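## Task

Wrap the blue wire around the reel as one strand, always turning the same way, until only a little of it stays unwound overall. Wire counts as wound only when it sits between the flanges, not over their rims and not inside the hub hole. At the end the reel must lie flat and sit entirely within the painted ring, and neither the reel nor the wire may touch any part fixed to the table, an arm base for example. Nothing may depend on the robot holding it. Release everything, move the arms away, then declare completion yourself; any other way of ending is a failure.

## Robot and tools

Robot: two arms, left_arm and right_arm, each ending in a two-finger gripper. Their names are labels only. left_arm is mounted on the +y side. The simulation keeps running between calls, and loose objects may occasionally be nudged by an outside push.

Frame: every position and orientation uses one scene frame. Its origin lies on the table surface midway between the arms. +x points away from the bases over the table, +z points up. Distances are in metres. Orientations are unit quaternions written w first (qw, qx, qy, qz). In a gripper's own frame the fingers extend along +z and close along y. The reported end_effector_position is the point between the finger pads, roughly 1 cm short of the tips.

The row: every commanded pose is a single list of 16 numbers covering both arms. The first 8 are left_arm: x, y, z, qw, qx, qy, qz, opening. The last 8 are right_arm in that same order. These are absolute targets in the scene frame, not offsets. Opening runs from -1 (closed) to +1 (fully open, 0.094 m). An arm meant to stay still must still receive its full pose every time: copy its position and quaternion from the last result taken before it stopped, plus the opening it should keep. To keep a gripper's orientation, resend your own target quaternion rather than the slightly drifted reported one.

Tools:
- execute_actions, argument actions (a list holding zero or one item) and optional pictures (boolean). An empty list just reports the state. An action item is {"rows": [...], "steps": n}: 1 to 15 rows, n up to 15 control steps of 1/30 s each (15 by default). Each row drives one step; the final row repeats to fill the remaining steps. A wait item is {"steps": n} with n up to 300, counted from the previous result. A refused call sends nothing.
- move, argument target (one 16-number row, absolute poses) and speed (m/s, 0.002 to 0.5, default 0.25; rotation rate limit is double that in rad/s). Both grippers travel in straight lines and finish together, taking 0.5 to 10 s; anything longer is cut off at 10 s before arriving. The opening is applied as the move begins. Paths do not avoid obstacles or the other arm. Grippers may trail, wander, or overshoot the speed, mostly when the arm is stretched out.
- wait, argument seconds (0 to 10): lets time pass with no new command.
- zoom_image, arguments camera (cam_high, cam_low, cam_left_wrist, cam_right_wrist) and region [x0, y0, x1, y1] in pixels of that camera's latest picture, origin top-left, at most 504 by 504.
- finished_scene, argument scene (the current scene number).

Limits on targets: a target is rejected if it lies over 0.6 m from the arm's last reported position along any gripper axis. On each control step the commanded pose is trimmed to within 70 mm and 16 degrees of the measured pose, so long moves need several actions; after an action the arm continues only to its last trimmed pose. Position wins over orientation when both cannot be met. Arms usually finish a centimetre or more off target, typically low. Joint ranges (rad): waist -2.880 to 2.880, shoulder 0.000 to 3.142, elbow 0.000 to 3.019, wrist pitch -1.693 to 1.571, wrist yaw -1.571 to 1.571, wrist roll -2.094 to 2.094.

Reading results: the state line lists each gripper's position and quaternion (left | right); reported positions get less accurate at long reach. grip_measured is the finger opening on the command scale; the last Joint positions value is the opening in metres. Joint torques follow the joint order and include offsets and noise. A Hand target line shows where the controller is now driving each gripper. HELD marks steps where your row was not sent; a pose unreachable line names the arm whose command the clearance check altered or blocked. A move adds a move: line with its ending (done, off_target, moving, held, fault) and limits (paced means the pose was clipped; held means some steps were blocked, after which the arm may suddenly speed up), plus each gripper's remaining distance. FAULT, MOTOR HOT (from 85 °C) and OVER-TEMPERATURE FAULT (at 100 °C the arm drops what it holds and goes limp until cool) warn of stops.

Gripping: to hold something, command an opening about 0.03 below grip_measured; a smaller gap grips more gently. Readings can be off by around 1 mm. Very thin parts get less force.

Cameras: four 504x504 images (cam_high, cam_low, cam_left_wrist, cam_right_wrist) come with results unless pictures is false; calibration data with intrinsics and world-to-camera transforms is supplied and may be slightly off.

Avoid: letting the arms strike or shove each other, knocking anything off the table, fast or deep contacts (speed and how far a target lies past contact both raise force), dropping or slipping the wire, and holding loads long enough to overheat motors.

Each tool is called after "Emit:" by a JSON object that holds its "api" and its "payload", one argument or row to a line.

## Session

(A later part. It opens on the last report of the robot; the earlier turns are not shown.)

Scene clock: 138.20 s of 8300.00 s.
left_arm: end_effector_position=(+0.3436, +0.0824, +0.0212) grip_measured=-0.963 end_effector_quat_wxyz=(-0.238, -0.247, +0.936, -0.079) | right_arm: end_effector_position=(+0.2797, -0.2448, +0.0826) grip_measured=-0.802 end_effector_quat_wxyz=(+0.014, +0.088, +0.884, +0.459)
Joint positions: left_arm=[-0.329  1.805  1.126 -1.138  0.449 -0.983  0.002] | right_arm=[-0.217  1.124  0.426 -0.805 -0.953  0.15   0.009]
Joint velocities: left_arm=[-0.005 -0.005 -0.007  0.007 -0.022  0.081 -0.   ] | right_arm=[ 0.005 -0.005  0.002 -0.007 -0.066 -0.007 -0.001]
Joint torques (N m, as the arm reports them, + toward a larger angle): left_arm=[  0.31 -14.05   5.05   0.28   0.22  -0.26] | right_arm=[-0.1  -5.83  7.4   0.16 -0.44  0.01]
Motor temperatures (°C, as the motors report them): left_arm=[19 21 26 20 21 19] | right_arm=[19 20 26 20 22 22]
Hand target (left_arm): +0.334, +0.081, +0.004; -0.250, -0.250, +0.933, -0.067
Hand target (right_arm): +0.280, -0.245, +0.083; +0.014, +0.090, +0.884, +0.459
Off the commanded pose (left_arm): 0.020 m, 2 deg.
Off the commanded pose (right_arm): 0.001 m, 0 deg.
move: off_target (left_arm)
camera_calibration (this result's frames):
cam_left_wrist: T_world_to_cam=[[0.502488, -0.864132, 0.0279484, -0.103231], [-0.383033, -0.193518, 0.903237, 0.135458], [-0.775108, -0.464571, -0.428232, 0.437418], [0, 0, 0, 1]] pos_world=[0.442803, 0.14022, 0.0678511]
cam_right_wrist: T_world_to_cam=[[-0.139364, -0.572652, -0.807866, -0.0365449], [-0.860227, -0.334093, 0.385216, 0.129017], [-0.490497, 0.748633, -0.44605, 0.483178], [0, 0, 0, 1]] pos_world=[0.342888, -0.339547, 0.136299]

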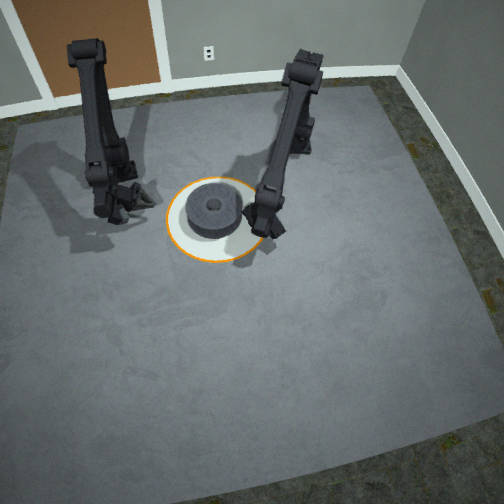

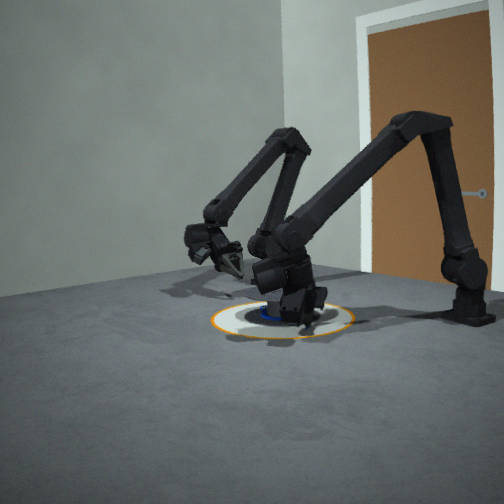

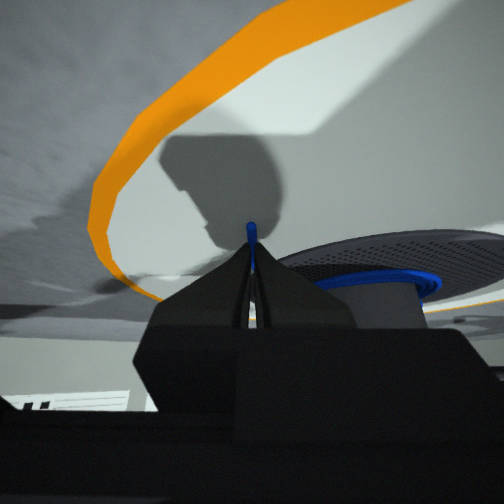

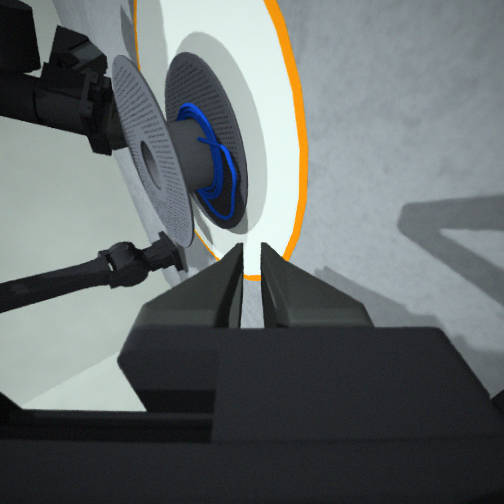

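Emit:
{"api": "move", "payload": {
  "target": [0.36,0.075,0.055,-0.25,-0.25,0.933,-0.067,-0.99, 0.28,-0.245,0.083,0.014,0.09,0.884,0.459,-0.8],
  "speed": 0.03
}}

Emit:
{"api": "move", "payload": {
  "target": [0.375,0.07,0.05,-0.2692,0.1853,0.8625,-0.3863,-0.99, 0.28,-0.245,0.083,0.014,0.09,0.884,0.459,-0.8],
  "speed": 0.1
}}

Emit:
{"api": "zoom_image", "payload": {
  "camera": "cam_low",
  "region": [200, 220, 370, 350]
}}

Emit:
{"api": "zoom_image", "payload": {
  "camera": "cam_high",
  "region": [150, 150, 330, 280]
}}

Scene clock: 151.03 s of 8300.00 s.
left_arm: end_effector_position=(+0.3456, +0.0812, +0.0449) grip_measured=-0.969 end_effector_quat_wxyz=(-0.259, -0.253, +0.931, -0.059) | right_arm: end_effector_position=(+0.2797, -0.2448, +0.0826) grip_measured=-0.802 end_effector_quat_wxyz=(+0.014, +0.088, +0.884, +0.459)
Joint positions: left_arm=[-0.329  1.805  1.192 -1.263  0.449 -0.983  0.001] | right_arm=[-0.217  1.124  0.426 -0.805 -0.953  0.15   0.009]
Joint velocities: left_arm=[-0.005 -0.005 -0.002 -0.002 -0.081 -0.007 -0.001] | right_arm=[-0.005 -0.015  0.002 -0.002 -0.095 -0.037  0.001]
Joint torques (N m, as the arm reports them, + toward a larger angle): left_arm=[  1.64 -17.1   10.22  -1.49   0.06  -0.08] | right_arm=[-0.14 -5.81  7.39  0.15 -0.44  0.01]
Motor temperatures (°C, as the motors report them): left_arm=[19 22 26 20 21 20] | right_arm=[19 20 26 20 22 22]
Hand target (left_arm): +0.359, +0.076, +0.056; -0.249, -0.250, +0.933, -0.067
Hand target (right_arm): +0.280, -0.245, +0.083; +0.014, +0.090, +0.884, +0.459
Off the commanded pose (left_arm): 0.019 m, 1 deg.
Off the commanded pose (right_arm): 0.001 m, 0 deg.
After step 90, 8.27 s passed at rest.
move: off_target (left_arm)
camera_calibration (this result's frames):
cam_left_wrist: T_world_to_cam=[[0.502613, -0.864205, -0.0230131, -0.103593], [-0.33675, -0.220229, 0.915477, 0.100119], [-0.796228, -0.452381, -0.401711, 0.453712], [0, 0, 0, 1]] pos_world=[0.44704, 0.137774, 0.0882206]
cam_right_wrist: T_world_to_cam=[[-0.139364, -0.572652, -0.807866, -0.0365449], [-0.860227, -0.334093, 0.385216, 0.129017], [-0.490497, 0.748633, -0.44605, 0.483178], [0, 0, 0, 1]] pos_world=[0.342888, -0.339547, 0.136299]

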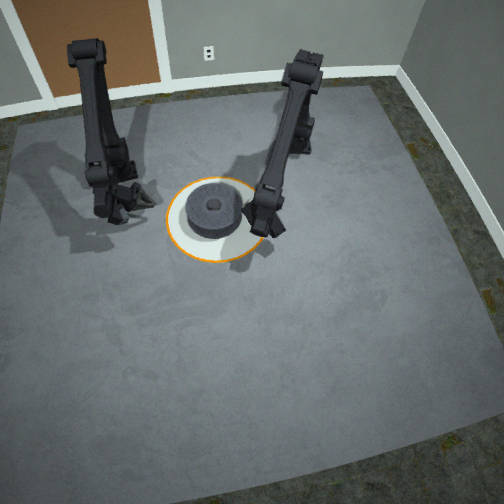

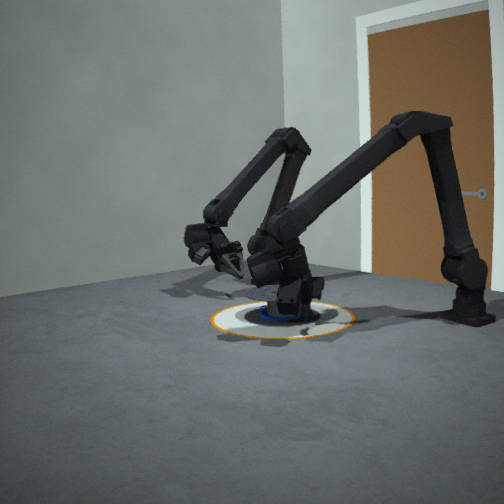

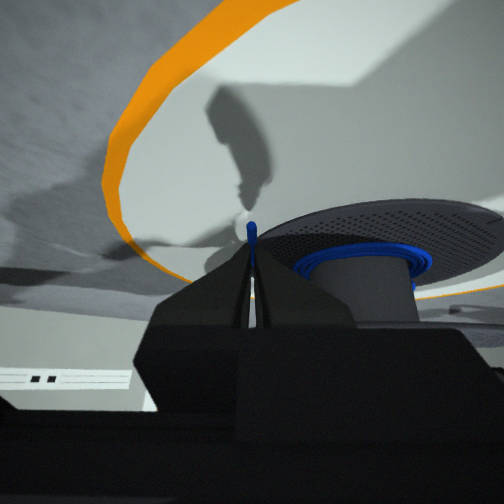

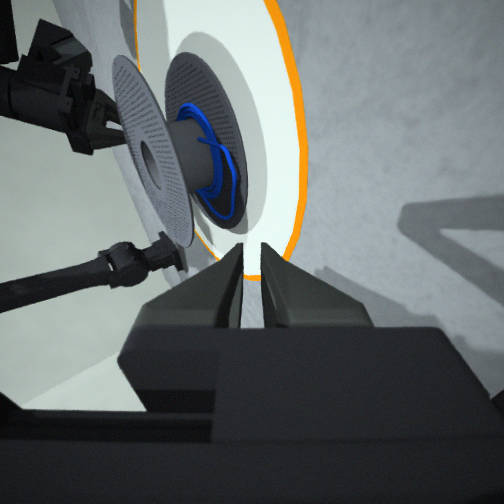

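Scene clock: 157.03 s of 8300.00 s.
left_arm: end_effector_position=(+0.3606, +0.0712, +0.0502) grip_measured=-0.969 end_effector_quat_wxyz=(-0.277, +0.185, +0.864, -0.378) | right_arm: end_effector_position=(+0.2797, -0.2448, +0.0826) grip_measured=-0.802 end_effector_quat_wxyz=(+0.014, +0.088, +0.884, +0.459)
Joint positions: left_arm=[-0.206  1.969  1.276 -1.44   0.845  0.279  0.001] | right_arm=[-0.217  1.124  0.426 -0.805 -0.953  0.15   0.009]
Joint velocities: left_arm=[-0.005 -0.015 -0.017 -0.012 -0.022 -0.037 -0.   ] | right_arm=[-0.015 -0.015 -0.002 -0.002 -0.066  0.022 -0.   ]
Joint torques (N m, as the arm reports them, + toward a larger angle): left_arm=[  2.57 -16.75   9.32  -2.06   0.5    0.11] | right_arm=[-0.12 -5.8   7.4   0.16 -0.43  0.01]
Motor temperatures (°C, as the motors report them): left_arm=[19 22 26 20 21 20] | right_arm=[19 20 26 20 22 22]
Hand target (left_arm): +0.375, +0.071, +0.050; -0.272, +0.185, +0.863, -0.384
Hand target (right_arm): +0.280, -0.245, +0.083; +0.014, +0.090, +0.884, +0.459
Off the commanded pose (left_arm): 0.014 m, 1 deg.
Off the commanded pose (right_arm): 0.001 m, 0 deg.
move: off_target (left_arm)
camera_calibration (this result's frames):
cam_left_wrist: T_world_to_cam=[[-0.108346, -0.647834, 0.754037, 0.0462129], [-0.274316, 0.748536, 0.603692, 0.0223629], [-0.955516, -0.141437, -0.258813, 0.491387], [0, 0, 0, 1]] pos_world=[0.48067, 0.0826992, 0.0788305]
cam_right_wrist: T_world_to_cam=[[-0.139364, -0.572652, -0.807866, -0.0365449], [-0.860227, -0.334093, 0.385216, 0.129017], [-0.490497, 0.748633, -0.44605, 0.483178], [0, 0, 0, 1]] pos_world=[0.342888, -0.339547, 0.136299]

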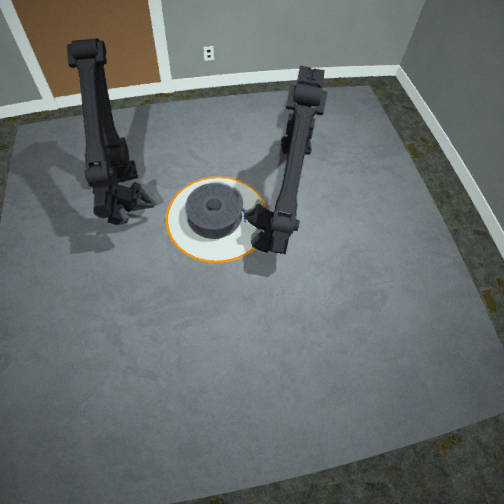

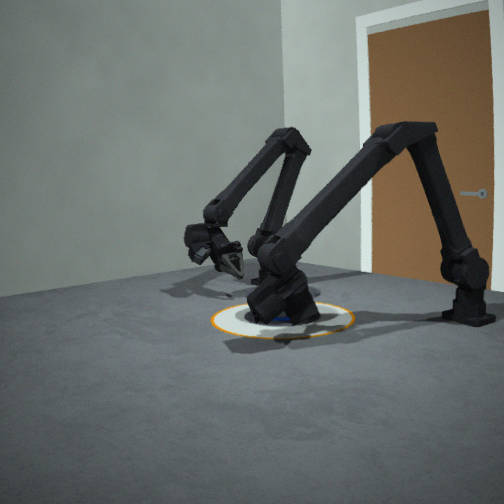

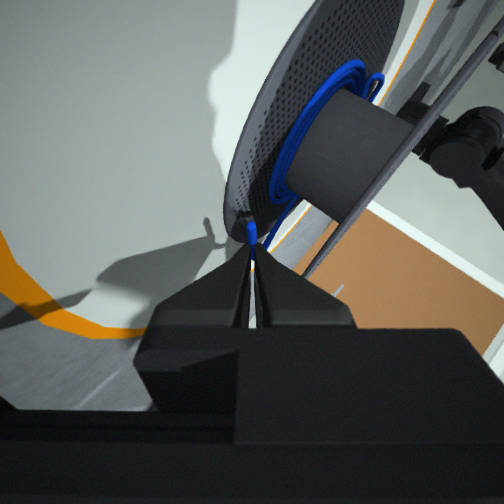

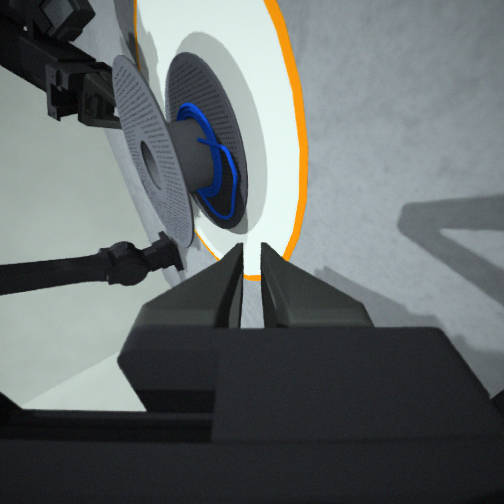

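Region (200, 220, 370, 350) of cam_low's 504x504 image, scaled by 2.965, with more detail than that image has; it fills the top 385 rows of this view, and the rest is white.

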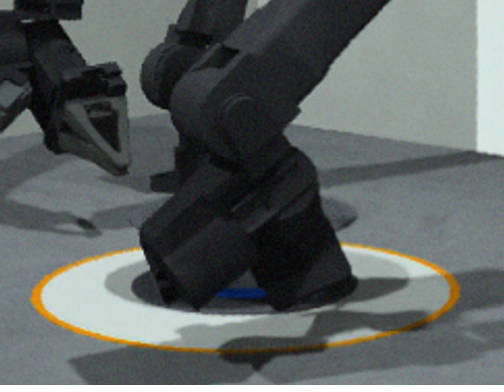

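Region (150, 150, 330, 280) of cam_high's 504x504 image, scaled by 2.800, with more detail than that image has.

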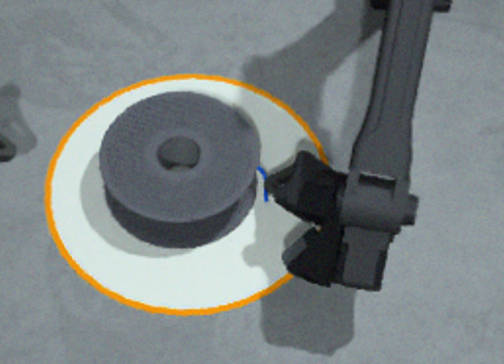

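Emit:
{"api": "move", "payload": {
  "target": [0.388,0.012,0.045,-0.2692,0.1853,0.8625,-0.3863,-0.99, 0.28,-0.245,0.083,0.014,0.09,0.884,0.459,-0.8],
  "speed": 0.03
}}

Emit:
{"api": "zoom_image", "payload": {
  "camera": "cam_high",
  "region": [150, 150, 330, 280]
}}

Scene clock: 161.17 s of 8300.00 s.
left_arm: end_effector_position=(+0.3772, +0.0257, +0.0494) grip_measured=-0.969 end_effector_quat_wxyz=(-0.276, +0.180, +0.862, -0.386) | right_arm: end_effector_position=(+0.2797, -0.2448, +0.0826) grip_measured=-0.802 end_effector_quat_wxyz=(+0.014, +0.088, +0.884, +0.459)
Joint positions: left_arm=[-0.271  2.027  1.376 -1.413  0.896  0.187  0.001] | right_arm=[-0.217  1.124  0.426 -0.805 -0.953  0.15   0.009]
Joint velocities: left_arm=[-0.005 -0.015 -0.017 -0.002  0.022 -0.095  0.001] | right_arm=[ 0.015 -0.005 -0.007 -0.012 -0.007  0.037  0.   ]
Joint torques (N m, as the arm reports them, + toward a larger angle): left_arm=[  0.26 -18.09   9.84  -0.3    0.58  -0.2 ] | right_arm=[-0.16 -5.8   7.4   0.15 -0.44  0.01]
Motor temperatures (°C, as the motors report them): left_arm=[19 22 27 20 22 20] | right_arm=[19 20 26 20 22 22]
Hand target (left_arm): +0.387, +0.012, +0.046; -0.270, +0.186, +0.862, -0.387
Hand target (right_arm): +0.280, -0.245, +0.083; +0.014, +0.090, +0.884, +0.459
Off the commanded pose (left_arm): 0.018 m, 1 deg.
Off the commanded pose (right_arm): 0.001 m, 0 deg.
move: off_target (left_arm)
camera_calibration (this result's frames):
cam_left_wrist: T_world_to_cam=[[-0.0951658, -0.639808, 0.76262, 0.0135046], [-0.279027, 0.752531, 0.596524, 0.0634729], [-0.955556, -0.156023, -0.250139, 0.500499], [0, 0, 0, 1]] pos_world=[0.497251, 0.0389642, 0.0770322]
cam_right_wrist: T_world_to_cam=[[-0.139364, -0.572652, -0.807866, -0.0365449], [-0.860227, -0.334093, 0.385216, 0.129017], [-0.490497, 0.748633, -0.44605, 0.483178], [0, 0, 0, 1]] pos_world=[0.342888, -0.339547, 0.136299]

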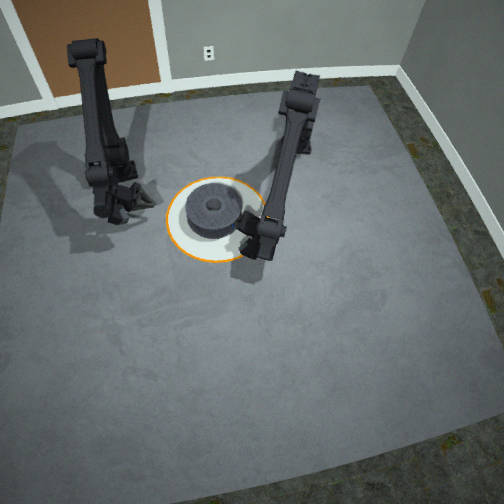

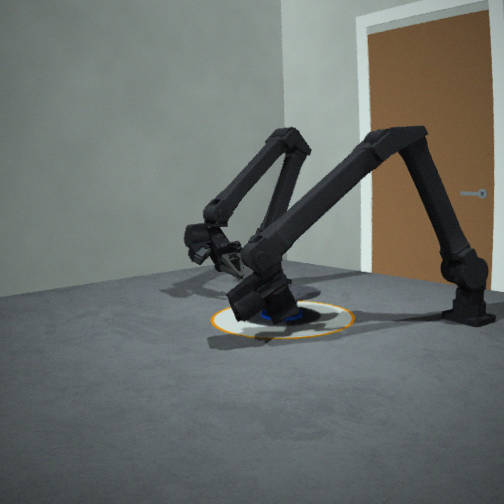

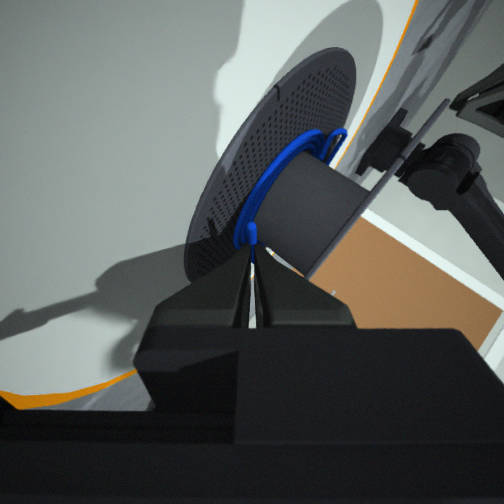

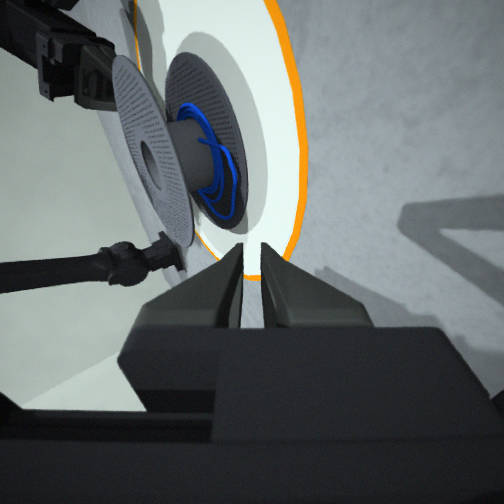

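Region (150, 150, 330, 280) of cam_high's 504x504 image, scaled by 2.800, with more detail than that image has.

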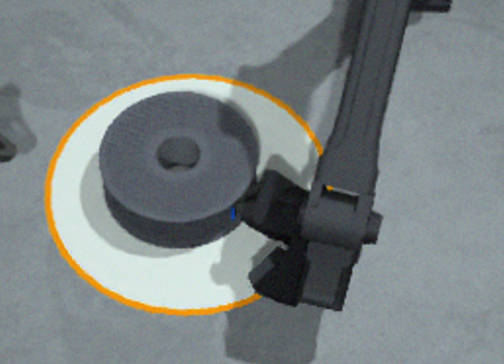

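A bit further in and lower.

Emit:
{"api": "move", "payload": {
  "target": [0.382,-0.012,0.035,-0.2692,0.1853,0.8625,-0.3863,-0.99, 0.28,-0.245,0.083,0.014,0.09,0.884,0.459,-0.8],
  "speed": 0.03
}}

Emit:
{"api": "move", "payload": {
  "target": [0.382,-0.012,0.035,-0.2692,0.1853,0.8625,-0.3863,-0.8, 0.28,-0.245,0.083,0.014,0.09,0.884,0.459,-0.8],
  "speed": 0.03
}}

Emit:
{"api": "move", "payload": {
  "target": [0.45,0.08,0.08,-0.2692,0.1853,0.8625,-0.3863,-0.8, 0.28,-0.245,0.083,0.014,0.09,0.884,0.459,-0.8],
  "speed": 0.05
}}

Emit:
{"api": "move", "payload": {
  "target": [0.3,0.28,0.2,0,0.0,1,0,-0.8, 0.28,-0.245,0.083,0.014,0.09,0.884,0.459,-0.8]
}}

Emit:
{"api": "zoom_image", "payload": {
  "camera": "cam_high",
  "region": [150, 150, 330, 280]
}}

Emit:
{"api": "zoom_image", "payload": {
  "camera": "cam_low",
  "region": [200, 260, 370, 350]
}}

Scene clock: 167.00 s of 8300.00 s.
left_arm: end_effector_position=(+0.3720, +0.0020, +0.0385) grip_measured=-0.969 end_effector_quat_wxyz=(-0.276, +0.180, +0.862, -0.385) | right_arm: end_effector_position=(+0.2797, -0.2448, +0.0826) grip_measured=-0.802 end_effector_quat_wxyz=(+0.014, +0.088, +0.884, +0.459)
Joint positions: left_arm=[-0.316  2.048  1.383 -1.348  0.915  0.122  0.001] | right_arm=[-0.217  1.124  0.426 -0.805 -0.953  0.15   0.009]
Joint velocities: left_arm=[-0.015 -0.015 -0.007 -0.012 -0.022 -0.095 -0.001] | right_arm=[-0.015 -0.005 -0.002 -0.017 -0.007 -0.007 -0.001]
Joint torques (N m, as the arm reports them, + toward a larger angle): left_arm=[  0.21 -18.45   9.88  -0.21   0.59  -0.2 ] | right_arm=[-0.11 -5.82  7.4   0.15 -0.44  0.01]
Motor temperatures (°C, as the motors report them): left_arm=[19 22 27 20 22 20] | right_arm=[19 20 26 20 22 22]
Hand target (left_arm): +0.381, -0.012, +0.036; -0.270, +0.185, +0.862, -0.387
Hand target (right_arm): +0.280, -0.245, +0.083; +0.014, +0.090, +0.884, +0.459
Off the commanded pose (left_arm): 0.018 m, 1 deg.
Off the commanded pose (right_arm): 0.001 m, 0 deg.
After step 90, 1.20 s passed at rest.
move: off_target (left_arm)
camera_calibration (this result's frames):
cam_left_wrist: T_world_to_cam=[[-0.0961799, -0.640736, 0.761713, 0.00659641], [-0.279272, 0.751893, 0.597213, 0.0863629], [-0.955383, -0.155285, -0.251257, 0.489106], [0, 0, 0, 1]] pos_world=[0.492037, 0.0152419, 0.0662897]
cam_right_wrist: T_world_to_cam=[[-0.139364, -0.572652, -0.807866, -0.0365449], [-0.860227, -0.334093, 0.385216, 0.129017], [-0.490497, 0.748633, -0.44605, 0.483178], [0, 0, 0, 1]] pos_world=[0.342888, -0.339547, 0.136299]

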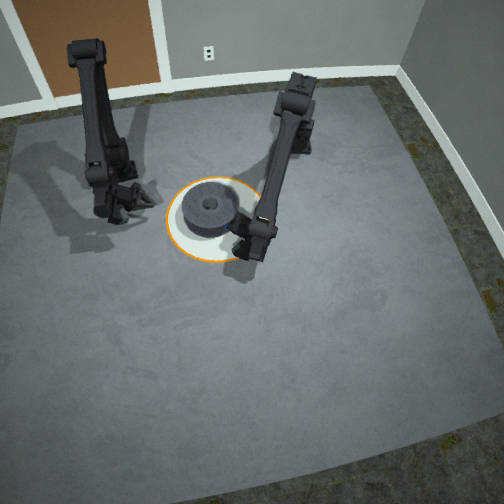

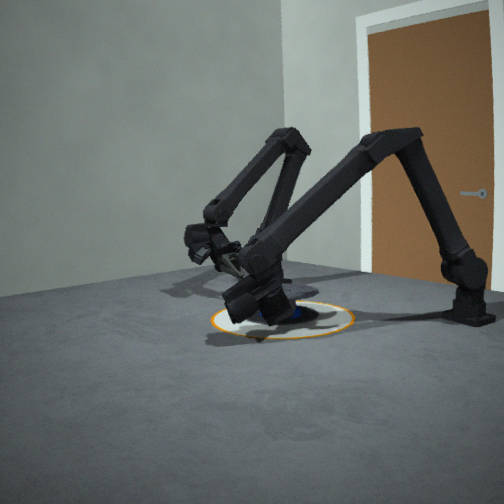

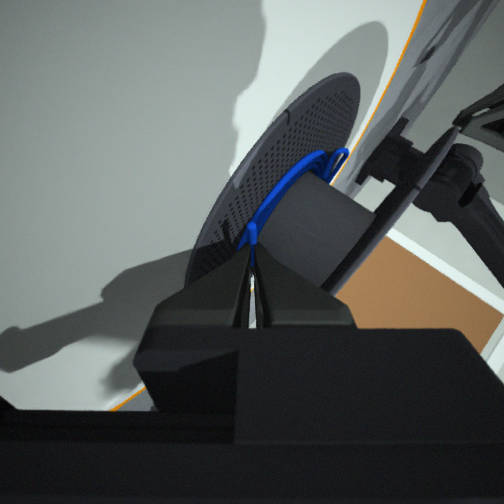

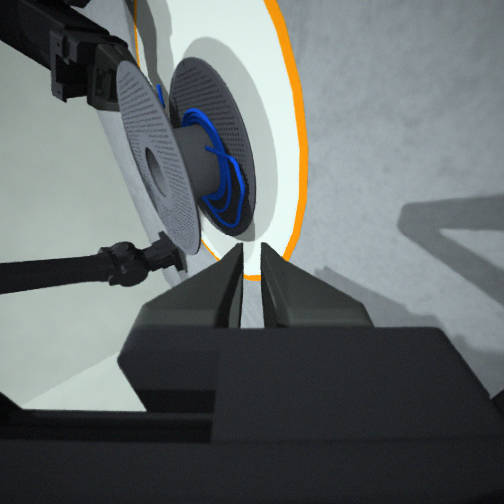

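Scene clock: 167.80 s of 8300.00 s.
left_arm: end_effector_position=(+0.3720, +0.0020, +0.0385) grip_measured=-0.803 end_effector_quat_wxyz=(-0.276, +0.179, +0.862, -0.385) | right_arm: end_effector_position=(+0.2797, -0.2448, +0.0826) grip_measured=-0.802 end_effector_quat_wxyz=(+0.014, +0.088, +0.884, +0.459)
Joint positions: left_arm=[-0.316  2.048  1.383 -1.348  0.915  0.12   0.009] | right_arm=[-0.217  1.124  0.426 -0.805 -0.953  0.15   0.009]
Joint velocities: left_arm=[-0.005  0.005  0.002 -0.002 -0.051 -0.022  0.   ] | right_arm=[ 0.005 -0.005 -0.012 -0.002  0.051 -0.007  0.001]
Joint torques (N m, as the arm reports them, + toward a larger angle): left_arm=[  0.17 -18.56   9.83  -0.17   0.56  -0.18] | right_arm=[-0.13 -5.81  7.4   0.16 -0.43  0.01]
Motor temperatures (°C, as the motors report them): left_arm=[19 22 27 20 22 20] | right_arm=[19 20 26 20 22 22]
Hand target (left_arm): +0.381, -0.012, +0.036; -0.269, +0.185, +0.862, -0.387
Hand target (right_arm): +0.280, -0.245, +0.083; +0.014, +0.090, +0.884, +0.459
Off the commanded pose (left_arm): 0.018 m, 1 deg.
Off the commanded pose (right_arm): 0.001 m, 0 deg.
move: off_target (left_arm)
camera_calibration (this result's frames):
cam_left_wrist: T_world_to_cam=[[-0.0943875, -0.641927, 0.760934, 0.00596213], [-0.279448, 0.7507, 0.598631, 0.0863763], [-0.95551, -0.156139, -0.250242, 0.489116], [0, 0, 0, 1]] pos_world=[0.492056, 0.0153545, 0.0661533]
cam_right_wrist: T_world_to_cam=[[-0.139364, -0.572652, -0.807866, -0.0365449], [-0.860227, -0.334093, 0.385216, 0.129017], [-0.490497, 0.748633, -0.44605, 0.483178], [0, 0, 0, 1]] pos_world=[0.342888, -0.339547, 0.136299]

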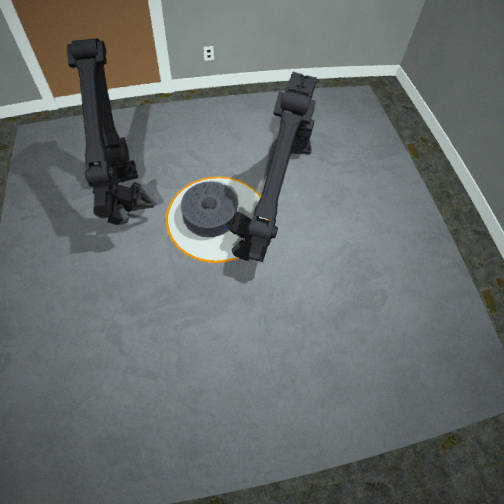

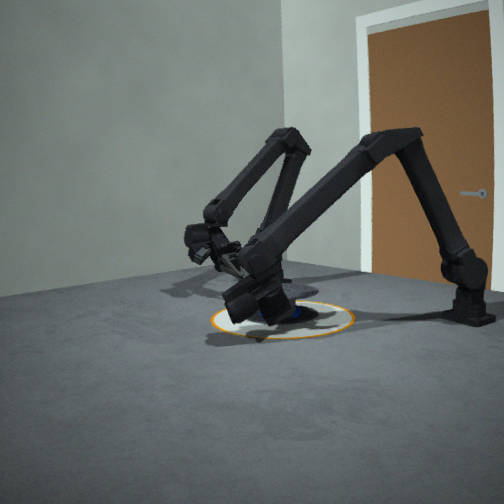

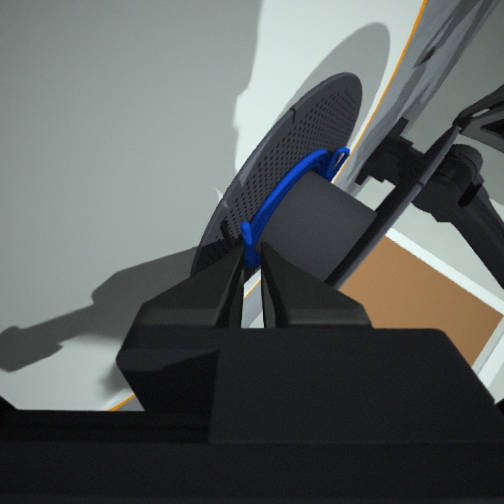

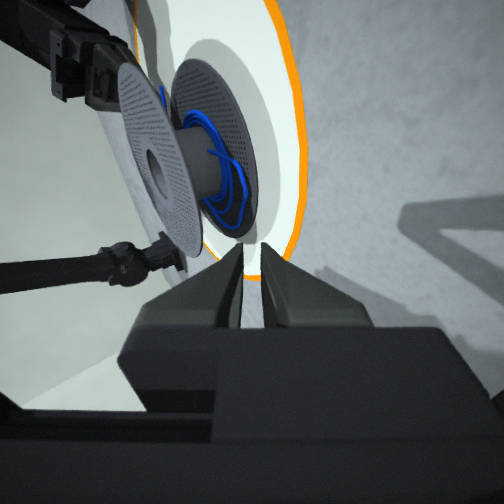

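Scene clock: 170.50 s of 8300.00 s.
left_arm: end_effector_position=(+0.4372, +0.0796, +0.0833) grip_measured=-0.803 end_effector_quat_wxyz=(-0.270, +0.183, +0.864, -0.384) | right_arm: end_effector_position=(+0.2797, -0.2448, +0.0826) grip_measured=-0.802 end_effector_quat_wxyz=(+0.014, +0.088, +0.884, +0.459)
Joint positions: left_arm=[-0.135  2.07   1.548 -1.658  0.819  0.358  0.009] | right_arm=[-0.217  1.124  0.426 -0.805 -0.953  0.15   0.009]
Joint velocities: left_arm=[-0.005  0.015  0.012 -0.002  0.007  0.066 -0.   ] | right_arm=[-0.005 -0.005 -0.017 -0.007 -0.022  0.007 -0.001]
Joint torques (N m, as the arm reports them, + toward a larger angle): left_arm=[  2.19 -19.38  10.38  -2.03   0.16   0.12] | right_arm=[-0.1  -5.81  7.39  0.15 -0.44  0.01]
Motor temperatures (°C, as the motors report them): left_arm=[19 23 28 20 22 20] | right_arm=[19 20 26 20 22 22]
Hand target (left_arm): +0.449, +0.081, +0.080; -0.268, +0.185, +0.864, -0.385
Hand target (right_arm): +0.280, -0.245, +0.083; +0.014, +0.090, +0.884, +0.459
Off the commanded pose (left_arm): 0.013 m, 0 deg.
Off the commanded pose (right_arm): 0.001 m, 0 deg.
move: off_target (left_arm)
camera_calibration (this result's frames):
cam_left_wrist: T_world_to_cam=[[-0.106123, -0.640751, 0.760378, 0.0329353], [-0.288361, 0.751667, 0.593165, 0.0237963], [-0.951623, -0.156315, -0.264537, 0.574249], [0, 0, 0, 1]] pos_world=[0.556825, 0.0929801, 0.112752]
cam_right_wrist: T_world_to_cam=[[-0.139364, -0.572652, -0.807866, -0.0365449], [-0.860227, -0.334093, 0.385216, 0.129017], [-0.490497, 0.748633, -0.44605, 0.483178], [0, 0, 0, 1]] pos_world=[0.342888, -0.339547, 0.136299]

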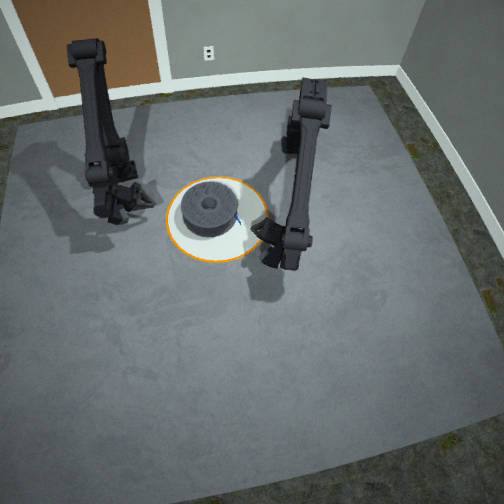

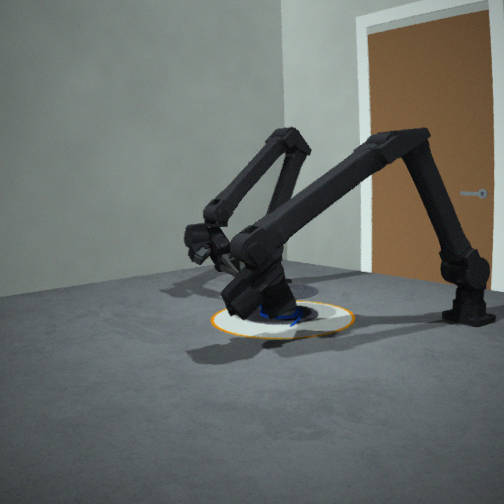

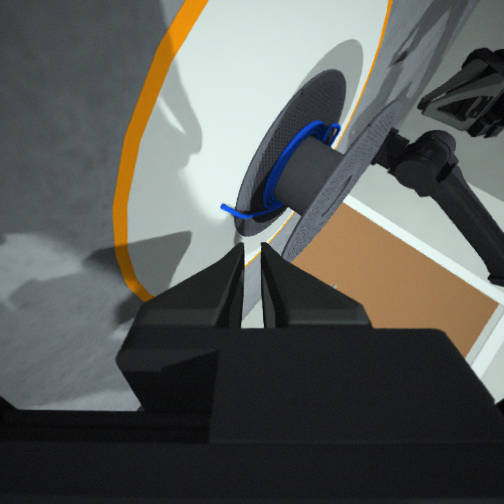

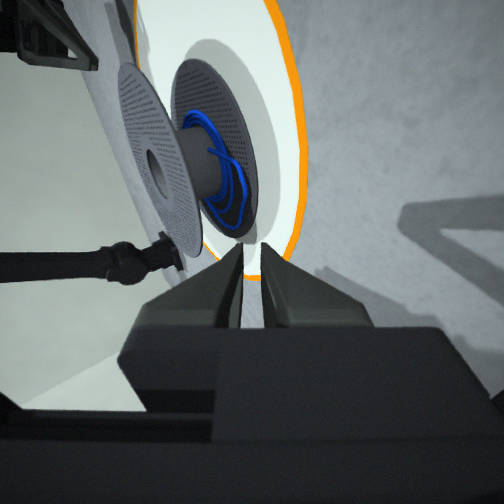

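Scene clock: 173.03 s of 8300.00 s.
left_arm: end_effector_position=(+0.3042, +0.2747, +0.2049) grip_measured=-0.803 end_effector_quat_wxyz=(+0.018, +0.013, +1.000, -0.011) | right_arm: end_effector_position=(+0.2797, -0.2448, +0.0826) grip_measured=-0.802 end_effector_quat_wxyz=(+0.014, +0.088, +0.884, +0.459)
Joint positions: left_arm=[-0.075  1.089  0.965 -1.406  0.012 -0.243  0.009] | right_arm=[-0.217  1.124  0.426 -0.805 -0.953  0.15   0.009]
Joint velocities: left_arm=[-0.005 -0.015  0.002  0.022 -0.051 -0.022 -0.001] | right_arm=[-0.005  0.005 -0.002 -0.007 -0.051 -0.037  0.   ]
Joint torques (N m, as the arm reports them, + toward a larger angle): left_arm=[ 2.53 -7.1   7.93 -0.58 -0.22 -0.25] | right_arm=[-0.13 -5.78  7.4   0.16 -0.44  0.01]
Motor temperatures (°C, as the motors report them): left_arm=[19 23 27 20 22 20] | right_arm=[19 20 26 20 22 22]
Hand target (left_arm): +0.299, +0.281, +0.199; +0.005, -0.002, +1.000, -0.005
Hand target (right_arm): +0.280, -0.245, +0.083; +0.014, +0.090, +0.884, +0.459
Off the commanded pose (left_arm): 0.008 m, 3 deg.
Off the commanded pose (right_arm): 0.001 m, 0 deg.
move: off_target (left_arm)
camera_calibration (this result's frames):
cam_left_wrist: T_world_to_cam=[[-0.0239864, -0.999483, 0.0214277, 0.276314], [-0.833858, 0.0318257, 0.55106, 0.13901], [-0.551457, -0.00464977, -0.83419, 0.463687], [0, 0, 0, 1]] pos_world=[0.378246, 0.273903, 0.30428]
cam_right_wrist: T_world_to_cam=[[-0.139364, -0.572652, -0.807866, -0.0365449], [-0.860227, -0.334093, 0.385216, 0.129017], [-0.490497, 0.748633, -0.44605, 0.483178], [0, 0, 0, 1]] pos_world=[0.342888, -0.339547, 0.136299]

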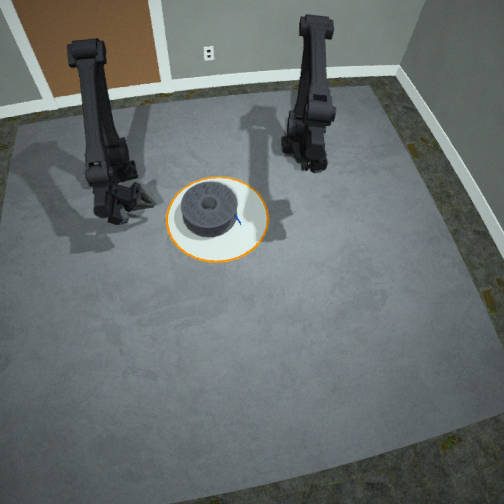

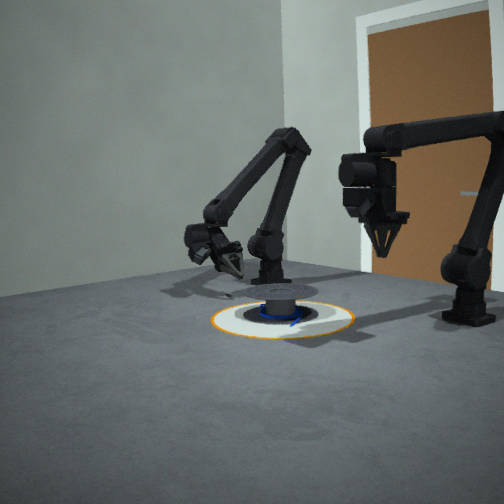

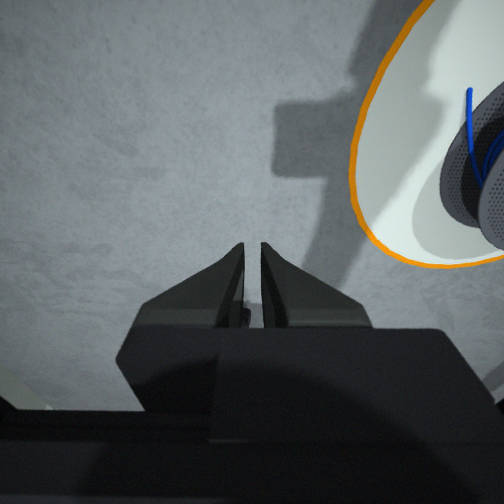

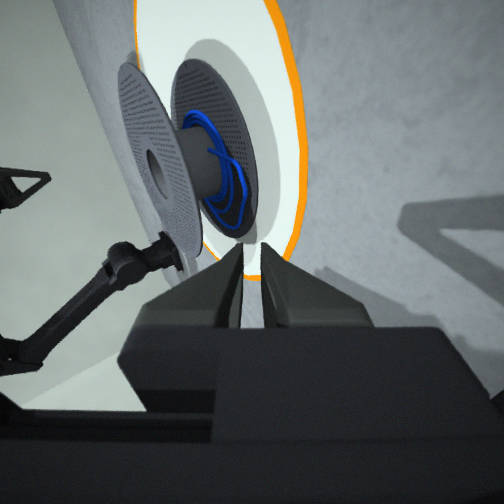

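Region (150, 150, 330, 280) of cam_high's 504x504 image, scaled by 2.800, with more detail than that image has.

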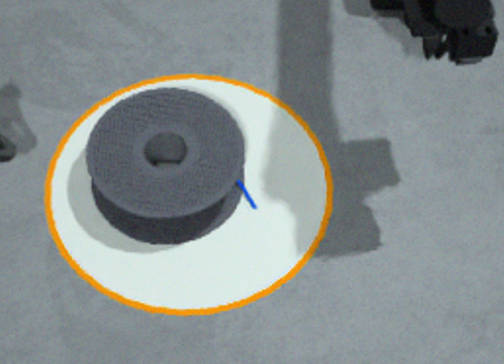

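Region (200, 260, 370, 350) of cam_low's 504x504 image, scaled by 2.965, with more detail than that image has; it fills the top 267 rows of this view, and the rest is white.

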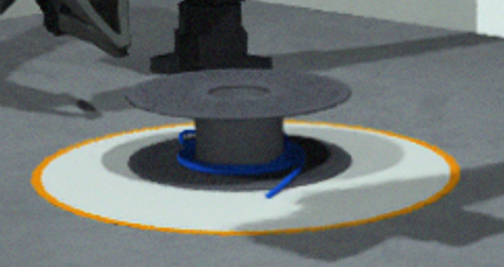

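Emit:
{"api": "finished_scene", "payload": {
  "scene": 1
}}

The scene is finished: the task was done.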